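# Place slip sheets and modules in crates, return tools

## Task

Put exactly one slip sheet (a thin flat sheet) flat on the floor of every crate, and stand exactly one module (a small metal block) on each of those sheets, keeping it the same side up as it is at the start. Afterwards, hang every tool you used back in the stand slot it came from, release it, and move the arm well away from the tools. A tool still locked on counts as part of the arm.

## Robot and tools

Robot: one FANUC CRX-5iA arm with a tool changer on its wrist; there are no other arms. Three tools hang in a stand: grip50 (parallel gripper, 50 mm stroke), grip85 (parallel gripper, 85 mm stroke) and cup (suction cup). tool_id in the result shows grip50, grip85, cup or none. Both grippers close along the changer face's x axis.

Frames: the scene frame has its origin on the table top below the arm base, +z up, +y to the left when looking along +x. The state line gives end_effector_position (metres) and end_effector_quat_wxyz of the changer face's centre in that frame; at long reach the printed value can be somewhat off. The face's own z axis points away from the arm. Tool points, in mm along the face's x, y, z axes: grip50 grip point (0, -25, 180); grip85 grip point (0, 0, 173) when closed, 13 mm closer to the face when fully open; cup rim centre (0, 0, 175).

The control row: 14 numbers, each in [-1, 1], in this order: dx, dy, dz, rx, ry, rz, tool/lock, grip50_position, grip50_force_limit, grip50_speed, grip85_position, grip85_force_limit, grip85_speed, cup_suction. The first six are an offset (not an absolute pose) of the changer face, in the face's own axes, measured from the face pose at the start of the action (for the first action of a call, the last pose a result reported). Scale: 1.0 = 0.6 m for dx, dy, dz and 180 degrees for the rotation vector rx, ry, rz. lock: positive locks, negative unlocks, 0 keeps the last command. Gripper position: +1 fully open; grip50 pads meet near -0.65, grip85 near -0.8; -1 closes until blocked. Force limit: -1 about 20 N up to +1 about 185 N (grip50) or 235 N (grip85). Speed: -1 about 20 mm/s to +1 about 150 mm/s. cup_suction above 0.01 is on, otherwise off and vented; it persists between actions.

execute_actions(actions): a list of actions; each action is a list of 1 to 15 rows, one row per 1/30 s step; a short action repeats its last row to fill 15 steps. Every row in an action is measured from that action's start pose, not from the previous row. Each step the commanded pose is clipped to within 70 mm and 16 degrees of the measured pose, so large offsets take several actions. An empty list just returns state and images.

move(target, speed, blocking): target is one 14-number row; its first six values are an offset from the pose in the latest result, same axes and scale as above. The face travels a straight path over 0.5 to 10 s (cut off at 10 s). speed is in m/s, 0.002 to 0.5, default 0.25; rotation limited to twice that in rad/s. It does not avoid obstacles and may overshoot speed, especially near a straight elbow. blocking=false returns after 0.5 s; then only wait or stop are allowed until the move ends. The result adds a move: line (done, off_target, moving, held, fault) with limits (paced = pose clipped; held = some steps blocked) and the remaining distance to target.

wait(seconds): 0 to 10, lets the scene run holding the last command; returns early if a move ends. stop(): brakes a running move. zoom_image(camera, region): camera is cam_head_left, cam_head_right or cam_wrist; region [x0, y0, x1, y1] in image pixels, at most 504 by 504. read_manual(section): licence texts only. finished_scene(scene): ends that scene for good; call it only once the goal holds and the arm is clear.

Result lines: state and joint positions, Hand target (the pose the controller now drives toward), plate_near, locked, unlocked, in_stand, unlock_refused, tool readings (n/a until the tool is ready), grip50/grip85_object_status (0 moving, 1 blocked while opening, 2 blocked while closing = holding, 3 reached target or pads met, also possible on thin parts), position_measured counts (grip50 opening about (250 - counts) x 0.202 mm; grip85: 78 = 60 mm, 130 = 40 mm, 180 = 20 mm, 230 = closed), cup_suction_measured (1 = strong vacuum, near 0 = no seal) and cup_part_present. A pose unreachable line means the clearance check altered or blocked the command.

Tool change: align the face with the plate within about 1 mm and 1 degree, with the face's -y axis toward the fork's open side. When plate_near is 1, send lock +1 and wait for locked 1; a gripper then cycles closed and open by itself. To remove a tool from its slot, raise it 10 to 30 mm (about 20), slide it at least 110 mm out along the face's -y, then lift. Return it along the reverse path; when in_stand is 1, stay still, send lock -1 and wait for unlocked 1. Unlocking elsewhere is refused. Slots are 180 mm apart; fork arms sit 40 to 70 mm either side along face x, 45 mm toward the open side, tops 18 mm below a hung plate's face.

Gripping: set position -1, keep it, and confirm status 2. Suction: turn on, lay the full rim on a flat clean face; the cup pulls the part up to 12 mm closer. To release, set down and turn suction off, then rise 15 mm.

Avoid: pushing past contact (the arm is stiff); 150 N outside force or joint load limits (147 N m for the first three joints, 36.8 N m for the wrist joints) cause a 10 s stop. Move slowly near contact, do not knock anything off the table, do not drop or fling parts, and watch for MOTOR HOT warnings. Loose objects may occasionally get a small push from outside.

Each tool is called by a JSON object that holds its "fn" and its "kwargs".

## Session

{"fn": "execute_actions", "kwargs": {"actions": []}}

Scene clock: 0.00 s.
end_effector_position=(+0.1674, +0.2032, +0.3573) locked=0 unlocked=1 plate_near=0 in_stand=0 unlock_refused=0 tool_id=none grip50_position_measured=n/a grip50_object_status=n/a grip85_position_measured=n/a grip85_object_status=n/a cup_suction_measured=n/a cup_part_present=n/a end_effector_quat_wxyz=(+0.131, +0.560, +0.763, -0.295)
Joint positions: [ 1.782  0.355 -0.406 -0.019 -1.946 -1.923]
Joint velocities: [-0.001  0.001 -0.     0.001 -0.     0.001]
Hand target: +0.167, +0.203, +0.357; +0.131, +0.560, +0.763, -0.295

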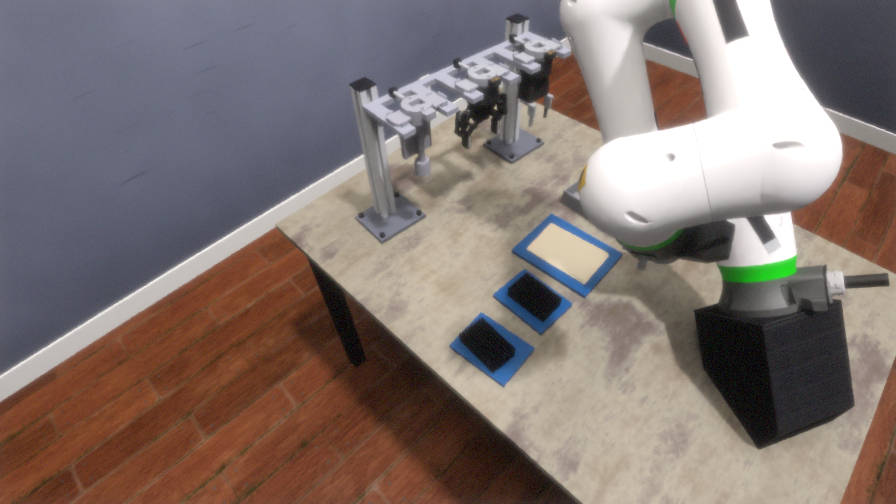

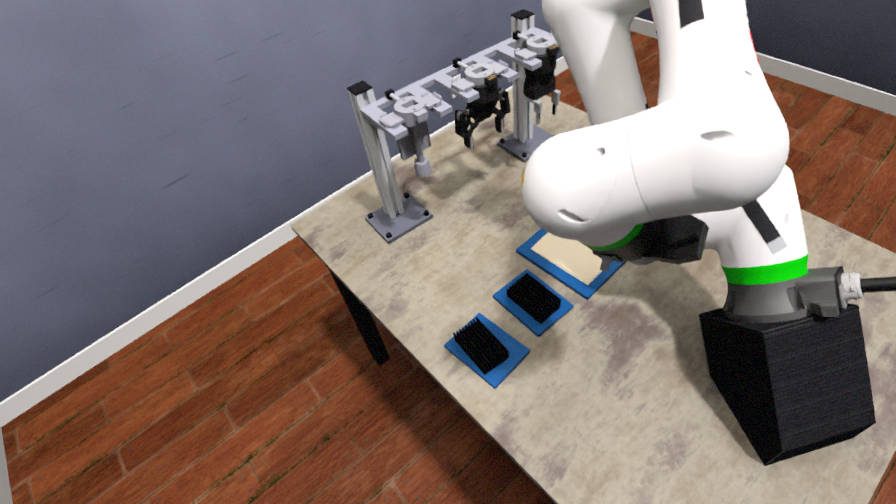

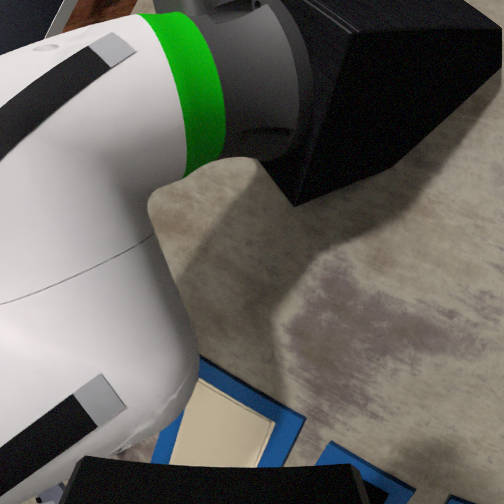

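{"fn": "move", "kwargs": {"target": [-0.363,0.178,-0.126,-0.0755,0.196,0.0934,0,1,0,0,1,0,0,0]}}

Scene clock: 13.07 s.
end_effector_position=(+0.3512, +0.0996, +0.4992) locked=0 unlocked=1 plate_near=0 in_stand=0 unlock_refused=0 tool_id=none grip50_position_measured=n/a grip50_object_status=n/a grip85_position_measured=n/a grip85_object_status=n/a cup_suction_measured=n/a cup_part_present=n/a end_effector_quat_wxyz=(-0.001, +0.708, +0.706, -0.001)
Joint positions: [ 1.962 -0.263 -0.386  0.417 -2.142 -2.03 ]
Joint velocities: [-0.001  0.     0.001  0.001  0.001 -0.   ]
Hand target: +0.351, +0.100, +0.499; -0.001, +0.708, +0.706, -0.001
Off the commanded pose: 0.001 m, 0 deg.
move: done

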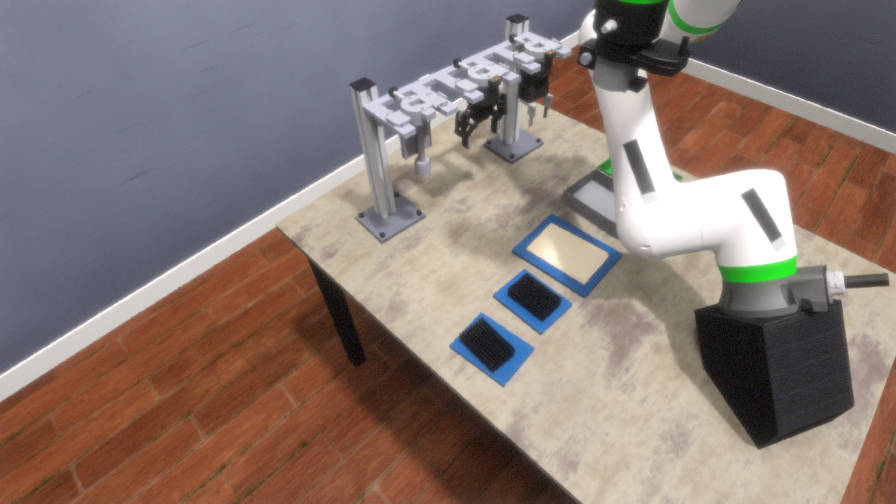

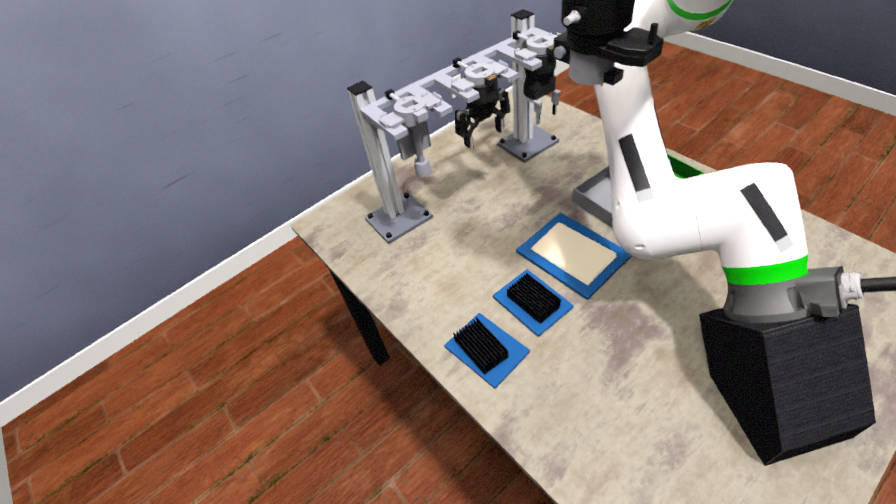

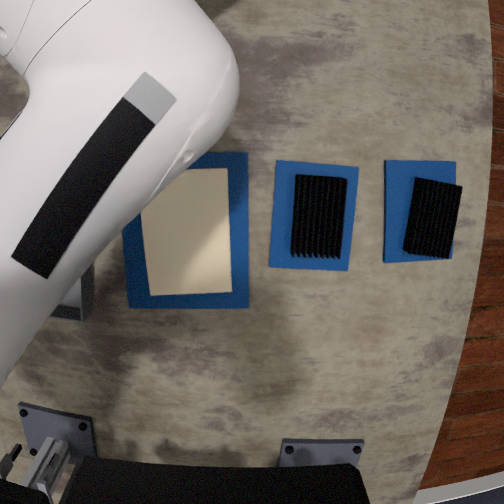

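{"fn": "move", "kwargs": {"target": [0,0.5,0,0,0,0,0,1,0,0,1,0,0,0]}}

Scene clock: 19.00 s.
end_effector_position=(+0.6505, +0.0991, +0.4987) locked=0 unlocked=1 plate_near=0 in_stand=0 unlock_refused=0 tool_id=none grip50_position_measured=n/a grip50_object_status=n/a grip85_position_measured=n/a grip85_object_status=n/a cup_suction_measured=n/a cup_part_present=n/a end_effector_quat_wxyz=(-0.000, +0.708, +0.706, -0.001)
Joint positions: [ 1.227 -0.01   0.176  0.812 -1.944 -1.159]
Joint velocities: [-0.001  0.001  0.001 -0.001 -0.002  0.   ]
Hand target: +0.650, +0.099, +0.499; -0.000, +0.708, +0.706, -0.001
Off the commanded pose: 0.001 m, 0 deg.
move: done

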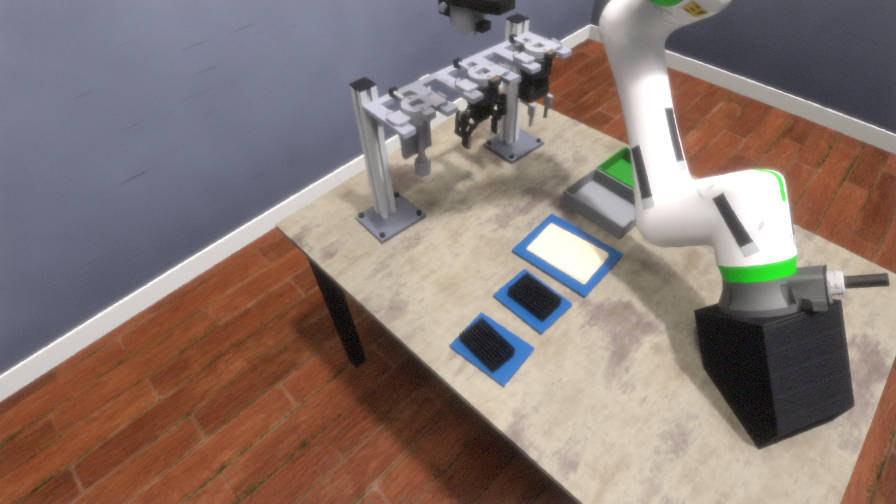

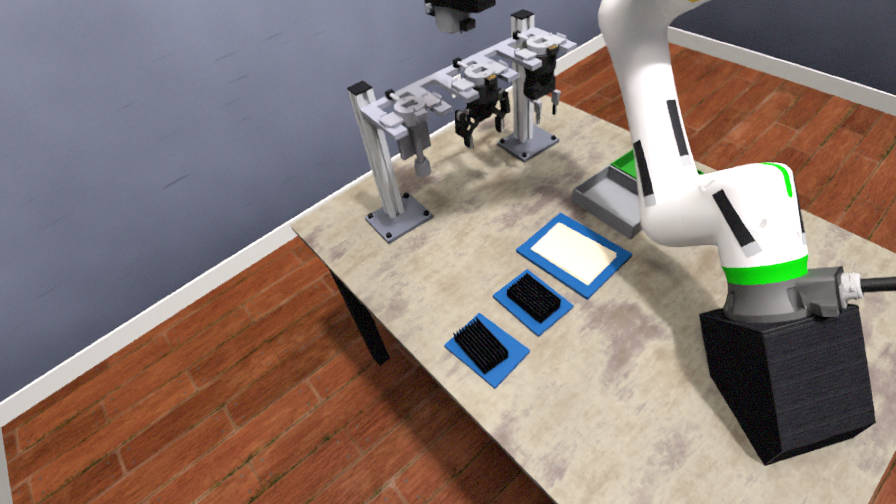

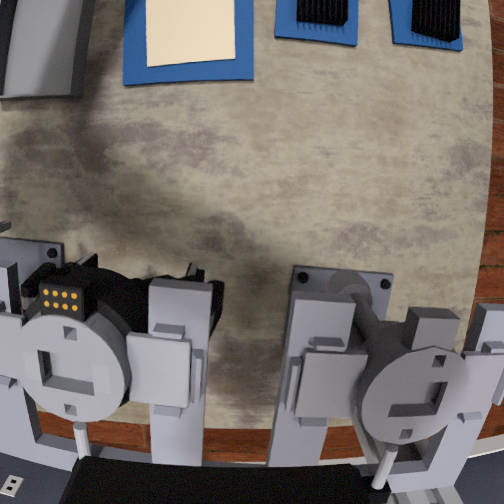

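{"fn": "move", "kwargs": {"target": [0.142,0.085,0.09,0,0,0,0,1,0,0,1,0,0,0]}}

Scene clock: 25.90 s.
end_effector_position=(+0.7013, +0.1845, +0.4449) locked=0 unlocked=1 plate_near=0 in_stand=0 unlock_refused=0 tool_id=none grip50_position_measured=n/a grip50_object_status=n/a grip85_position_measured=n/a grip85_object_status=n/a cup_suction_measured=n/a cup_part_present=n/a end_effector_quat_wxyz=(-0.000, +0.708, +0.706, -0.001)
Joint positions: [ 1.085  0.205  0.326  0.806 -1.797 -1.107]
Joint velocities: [ 0.001  0.001 -0.     0.001 -0.004  0.   ]
Hand target: +0.701, +0.184, +0.445; -0.000, +0.708, +0.706, -0.001
Off the commanded pose: 0.001 m, 0 deg.
move: done

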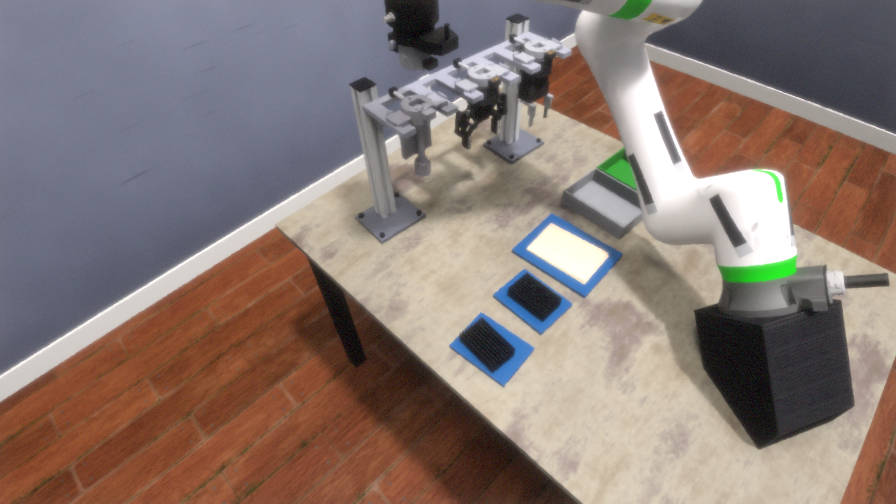

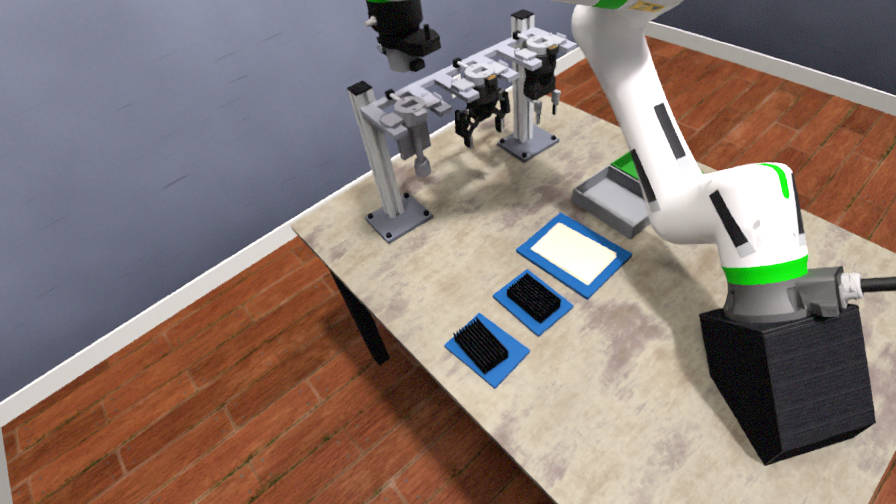

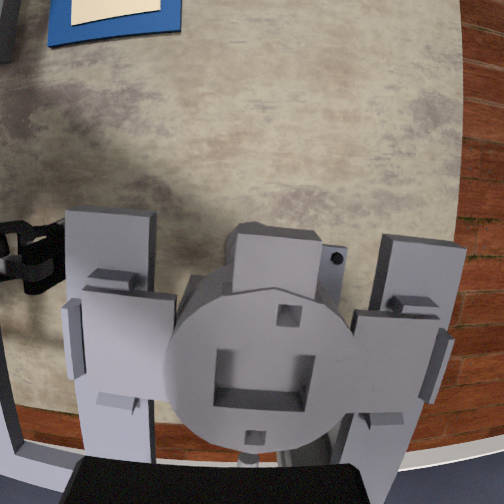

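{"fn": "move", "kwargs": {"target": [0,0,0,0,0,0.0205,0,1,0,0,1,0,0,0]}}

{"fn": "move", "kwargs": {"target": [-0.3,0,0,0,0,0,0,1,0,0,1,0,0,0]}}

Scene clock: 31.40 s.
end_effector_position=(+0.7013, +0.1845, +0.4449) locked=0 unlocked=1 plate_near=0 in_stand=0 unlock_refused=0 tool_id=none grip50_position_measured=n/a grip50_object_status=n/a grip85_position_measured=n/a grip85_object_status=n/a cup_suction_measured=n/a cup_part_present=n/a end_effector_quat_wxyz=(-0.000, +0.731, +0.683, -0.001)
Joint positions: [ 1.085  0.205  0.326  0.806 -1.797 -1.171]
Joint velocities: [-0.001 -0.001  0.     0.     0.002 -0.   ]
Hand target: +0.701, +0.184, +0.445; -0.000, +0.731, +0.683, -0.001
Off the commanded pose: 0.000 m, 0 deg.
move: done

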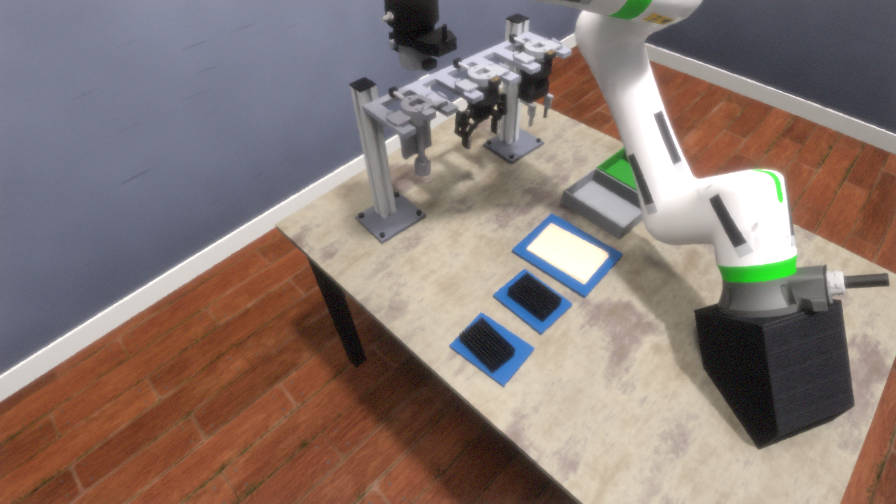

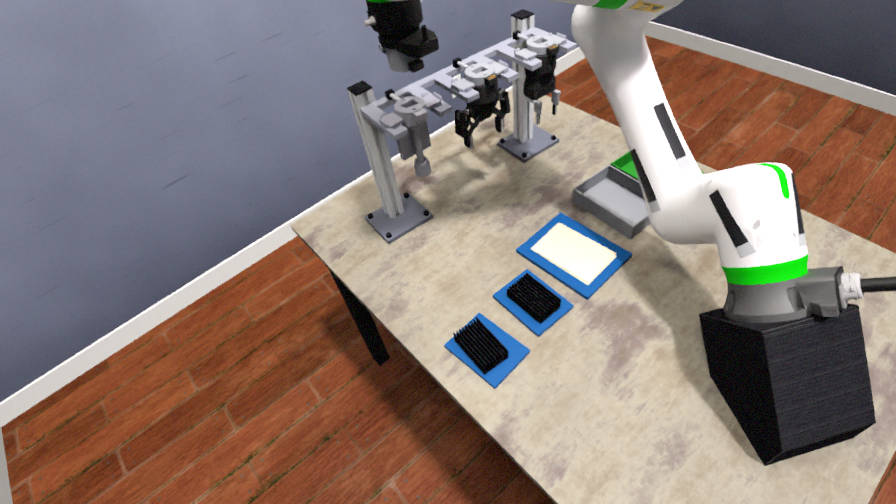

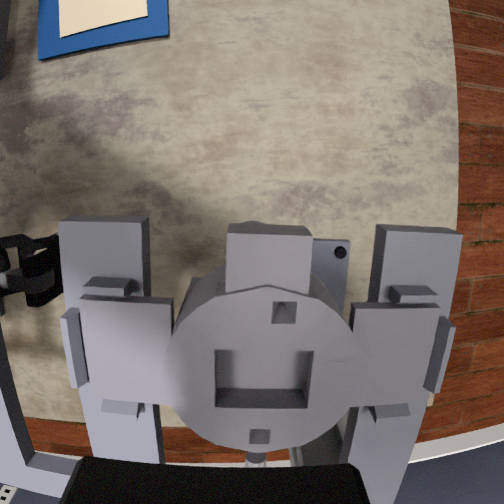

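Scene clock: 32.53 s.
end_effector_position=(+0.6896, +0.0049, +0.4447) locked=0 unlocked=1 plate_near=0 in_stand=0 unlock_refused=0 tool_id=none grip50_position_measured=n/a grip50_object_status=n/a grip85_position_measured=n/a grip85_object_status=n/a cup_suction_measured=n/a cup_part_present=n/a end_effector_quat_wxyz=(-0.000, +0.731, +0.683, -0.001)
Joint positions: [ 1.011 -0.14   0.104  0.827 -1.829 -1.028]
Joint velocities: [-0.002 -0.    -0.    -0.     0.001 -0.001]
Hand target: +0.690, +0.005, +0.445; -0.000, +0.731, +0.683, -0.001
Off the commanded pose: 0.001 m, 0 deg.
move: done

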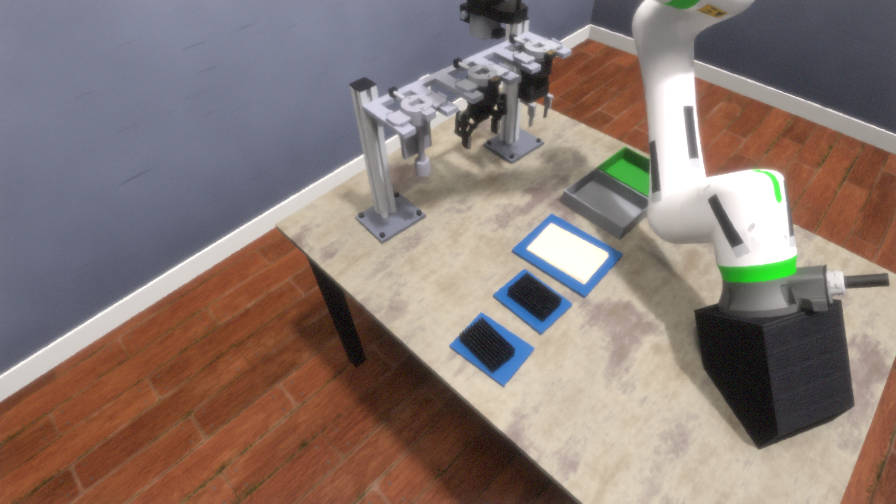

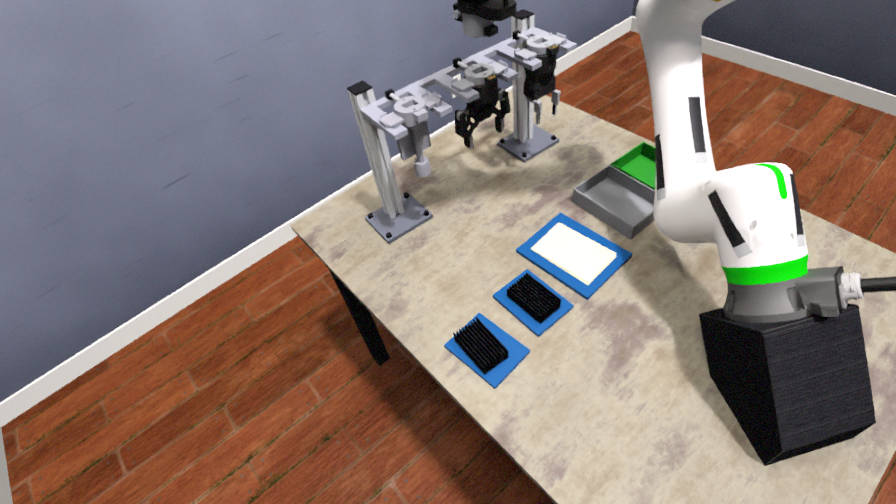

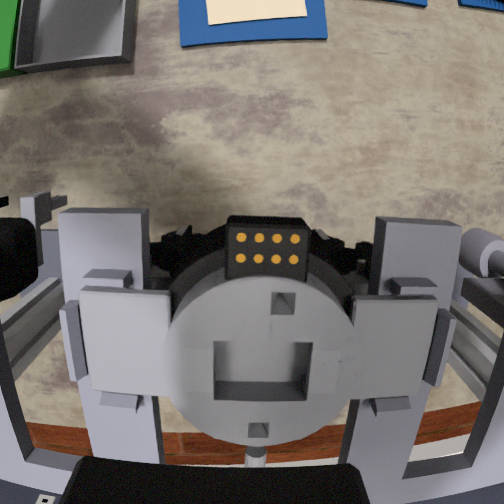

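{"fn": "move", "kwargs": {"target": [0.303,0.005,0.07,0,0,0.003,0,1,0,0,1,0,0,0]}}

Scene clock: 38.60 s.
end_effector_position=(+0.7044, +0.1863, +0.4030) locked=0 unlocked=1 plate_near=0 in_stand=0 unlock_refused=0 tool_id=none grip50_position_measured=n/a grip50_object_status=n/a grip85_position_measured=n/a grip85_object_status=n/a cup_suction_measured=n/a cup_part_present=n/a end_effector_quat_wxyz=(-0.000, +0.734, +0.679, -0.001)
Joint positions: [ 1.023  0.192  0.245  0.8   -1.705 -1.187]
Joint velocities: [-0.001  0.002 -0.001 -0.001 -0.006  0.002]
Hand target: +0.704, +0.186, +0.403; -0.000, +0.734, +0.679, -0.001
Off the commanded pose: 0.001 m, 0 deg.
move: done

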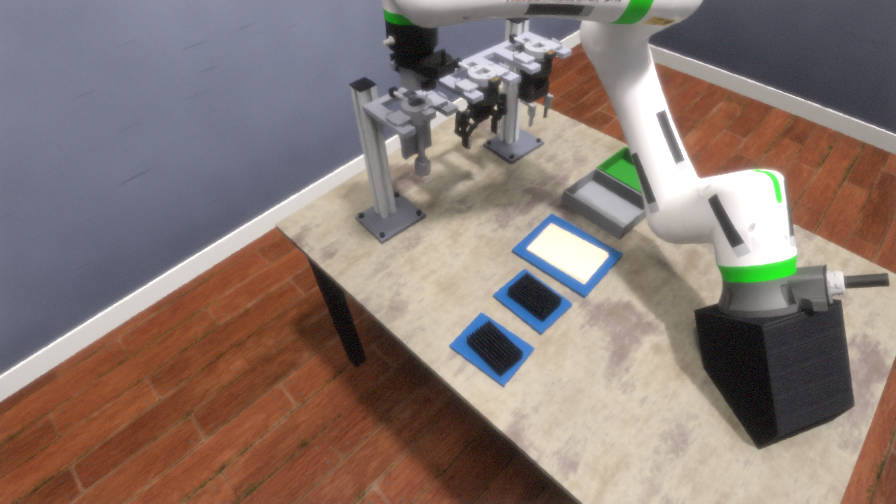

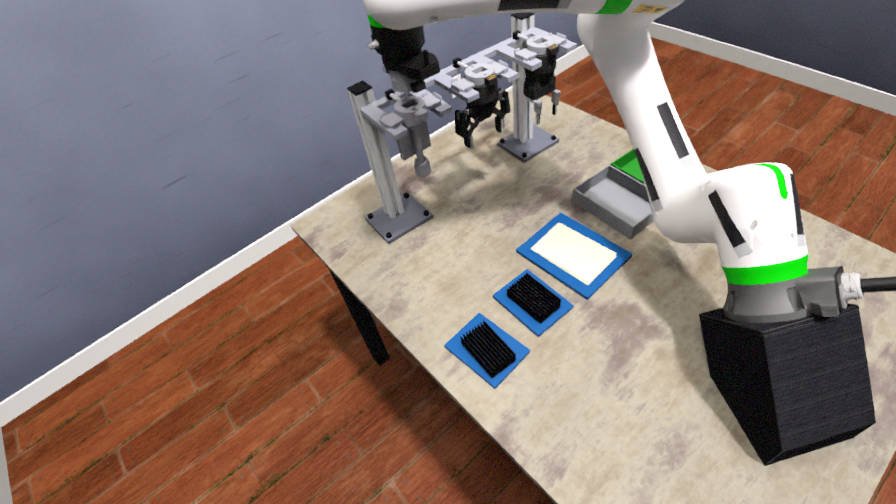

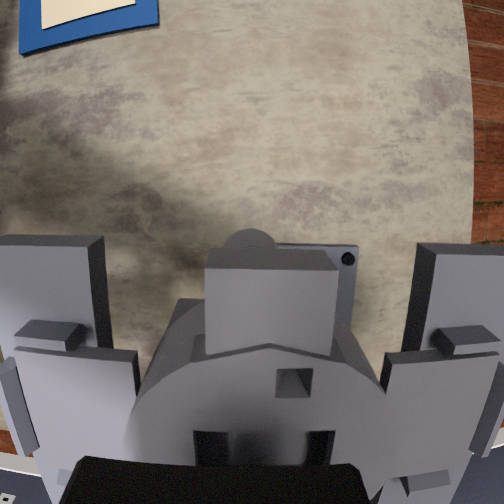

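{"fn": "move", "kwargs": {"target": [0.012,-0.002,0.035,0,0,0,0,1,0,0,1,0,0,0], "speed": 0.05}}

Scene clock: 43.03 s.
end_effector_position=(+0.7037, +0.1937, +0.3821) locked=0 unlocked=1 plate_near=0 in_stand=0 unlock_refused=0 tool_id=none grip50_position_measured=n/a grip50_object_status=n/a grip85_position_measured=n/a grip85_object_status=n/a cup_suction_measured=n/a cup_part_present=n/a end_effector_quat_wxyz=(-0.000, +0.734, +0.679, -0.001)
Joint positions: [ 0.998  0.198  0.211  0.798 -1.66  -1.198]
Joint velocities: [ 0.001  0.    -0.001  0.    -0.    -0.   ]
Hand target: +0.704, +0.194, +0.382; -0.000, +0.734, +0.679, -0.001
Off the commanded pose: 0.000 m, 0 deg.
move: done

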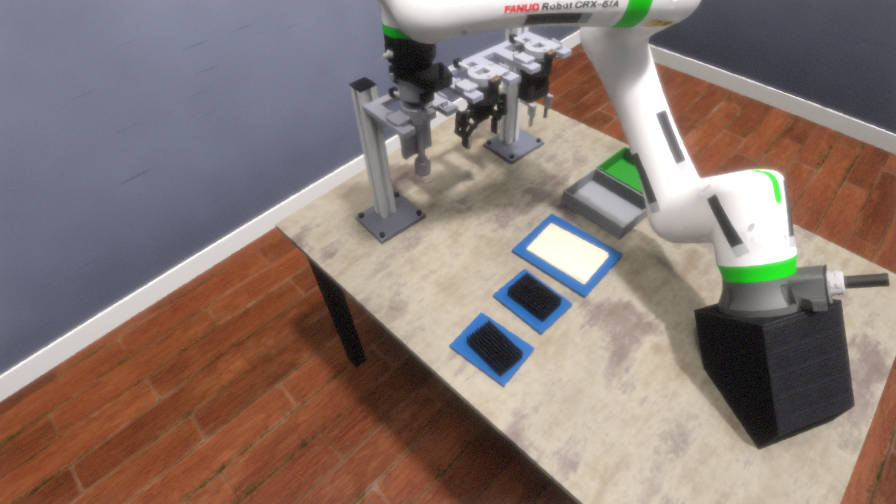

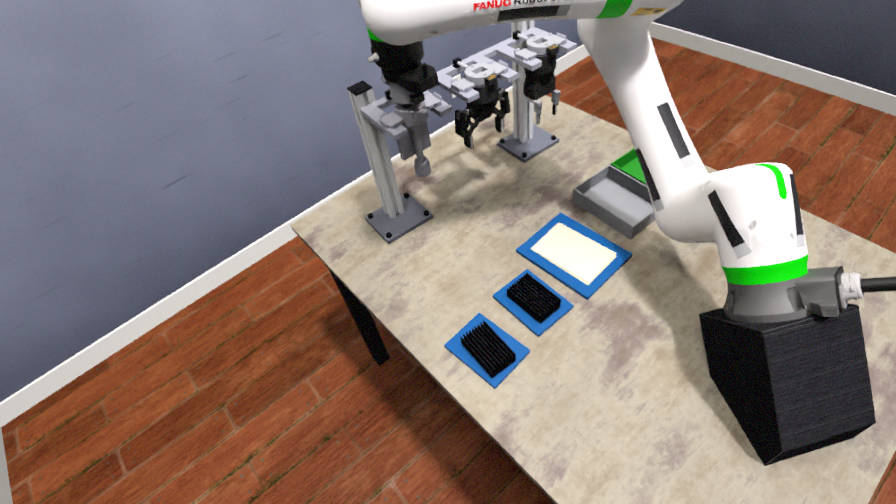

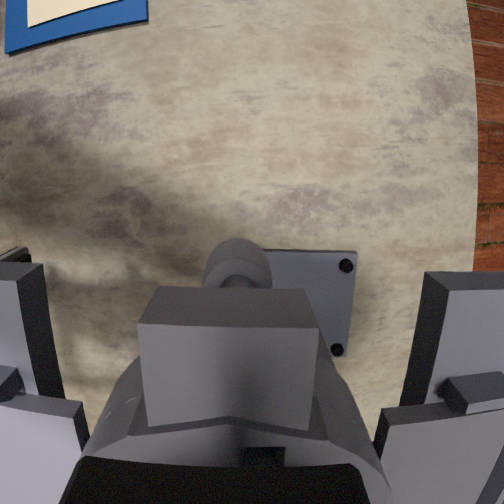

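{"fn": "move", "kwargs": {"target": [0.0008,0,0.014,0,0,0,0,1,0,0,1,0,0,0], "speed": 0.02}}

Scene clock: 46.43 s.
end_effector_position=(+0.7037, +0.1942, +0.3737) locked=0 unlocked=1 plate_near=0 in_stand=0 unlock_refused=0 tool_id=none grip50_position_measured=n/a grip50_object_status=n/a grip85_position_measured=n/a grip85_object_status=n/a cup_suction_measured=n/a cup_part_present=n/a end_effector_quat_wxyz=(-0.000, +0.734, +0.679, -0.001)
Joint positions: [ 0.987  0.197  0.196  0.797 -1.642 -1.2  ]
Joint velocities: [-0.     0.    -0.     0.001  0.001 -0.   ]
Hand target: +0.704, +0.194, +0.374; -0.000, +0.734, +0.679, -0.001
Off the commanded pose: 0.000 m, 0 deg.
move: done

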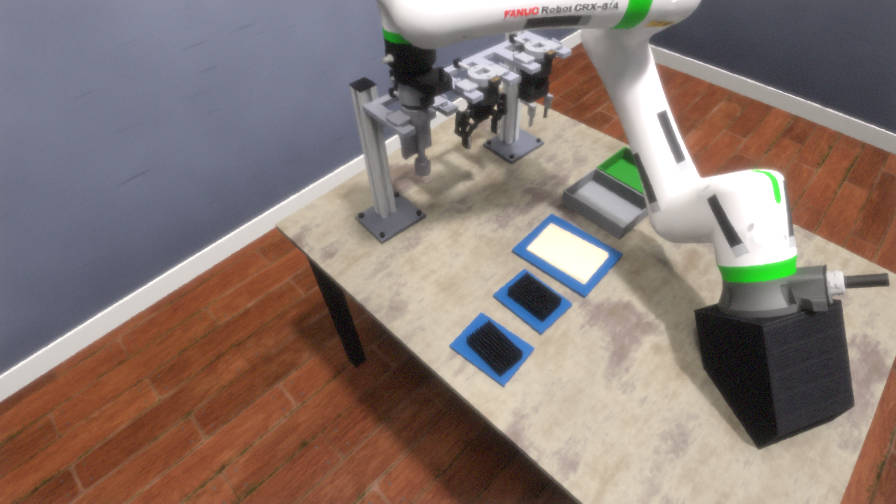

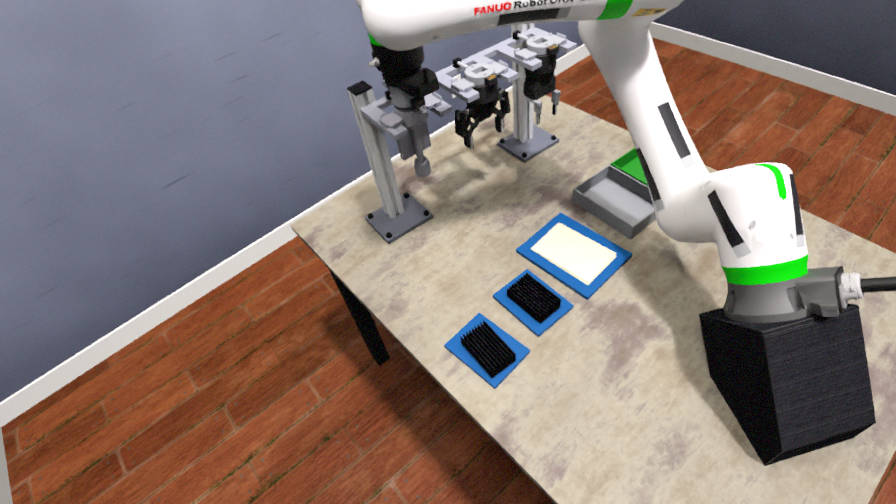

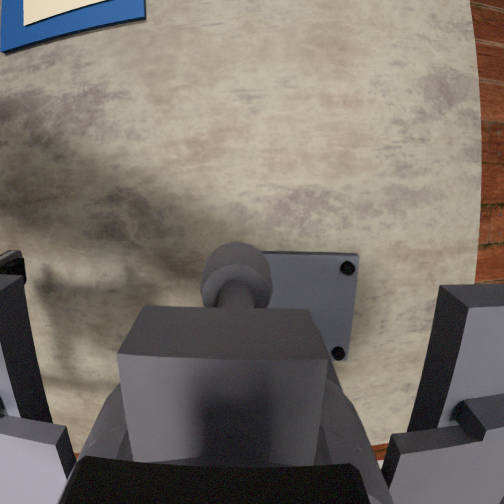

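{"fn": "move", "kwargs": {"target": [0,0,0.013,0,0,0,0,1,0,0,1,0,0,0], "speed": 0.01}}

Scene clock: 50.93 s.
end_effector_position=(+0.7037, +0.1942, +0.3659) locked=0 unlocked=1 plate_near=0 in_stand=1 unlock_refused=0 tool_id=none grip50_position_measured=n/a grip50_object_status=n/a grip85_position_measured=n/a grip85_object_status=n/a cup_suction_measured=n/a cup_part_present=n/a end_effector_quat_wxyz=(-0.000, +0.734, +0.679, -0.001)
Joint positions: [ 0.976  0.195  0.181  0.797 -1.625 -1.202]
Joint velocities: [ 0.001  0.    -0.001  0.001  0.     0.   ]
Hand target: +0.704, +0.194, +0.366; -0.000, +0.734, +0.679, -0.001
Off the commanded pose: 0.000 m, 0 deg.
move: done

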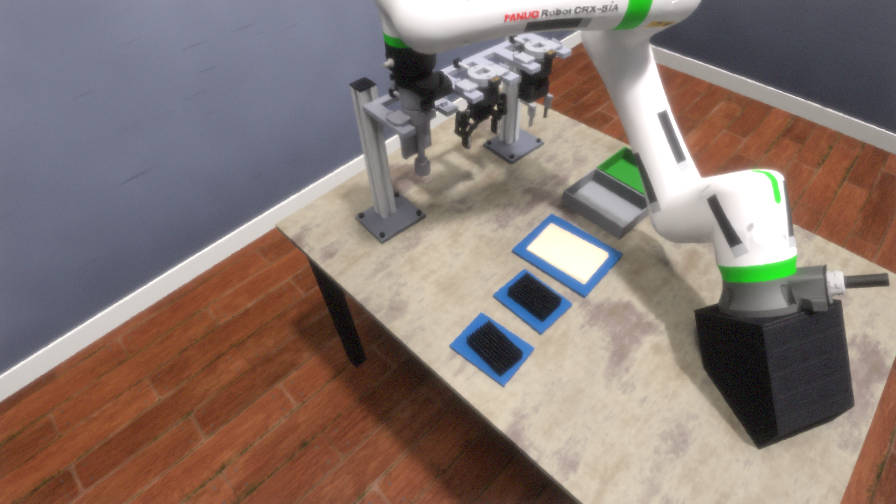

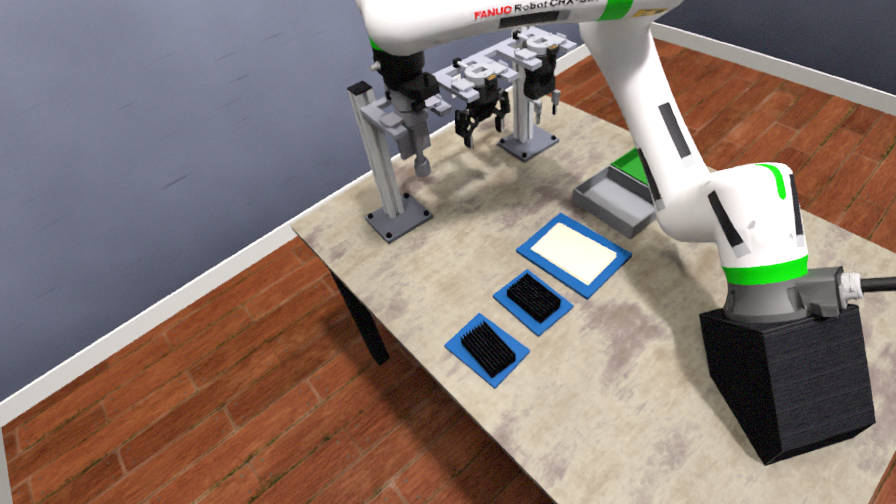

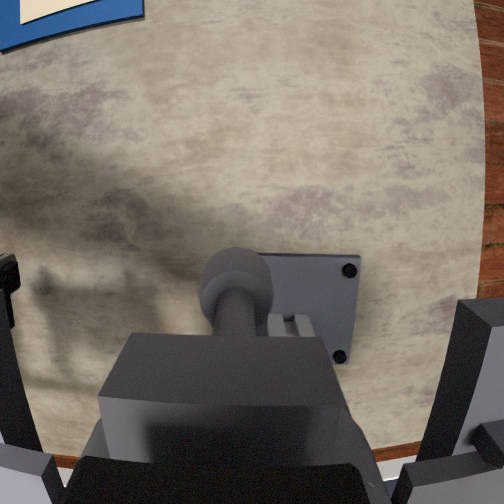

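{"fn": "move", "kwargs": {"target": [0,-0.002,0.005,0,0,0,0,1,0,0,1,0,0,0], "speed": 0.005}}

Scene clock: 54.03 s.
end_effector_position=(+0.7025, +0.1943, +0.3630) locked=0 unlocked=1 plate_near=1 in_stand=1 unlock_refused=0 tool_id=none grip50_position_measured=n/a grip50_object_status=n/a grip85_position_measured=n/a grip85_object_status=n/a cup_suction_measured=n/a cup_part_present=n/a end_effector_quat_wxyz=(-0.000, +0.734, +0.679, -0.001)
Joint positions: [ 0.974  0.193  0.172  0.797 -1.618 -1.205]
Joint velocities: [-0.     0.    -0.     0.    -0.    -0.001]
Hand target: +0.703, +0.194, +0.363; -0.000, +0.734, +0.679, -0.001
Off the commanded pose: 0.000 m, 0 deg.
move: done

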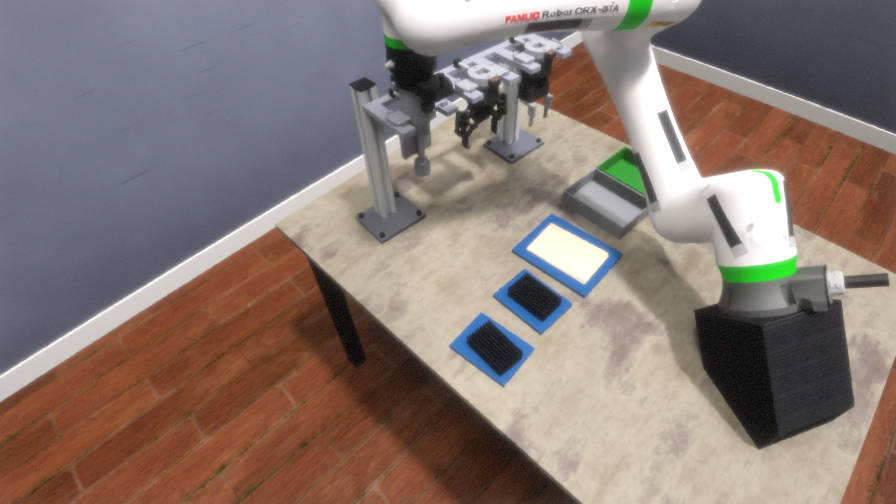

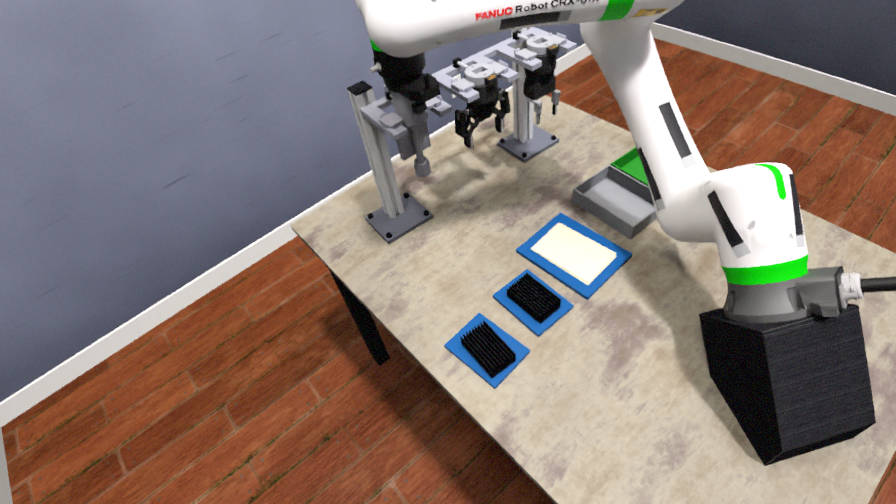

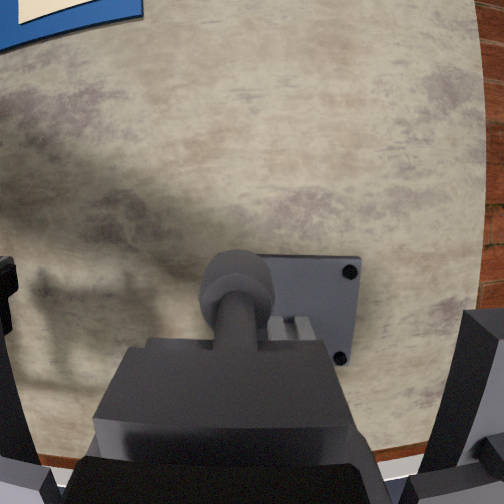

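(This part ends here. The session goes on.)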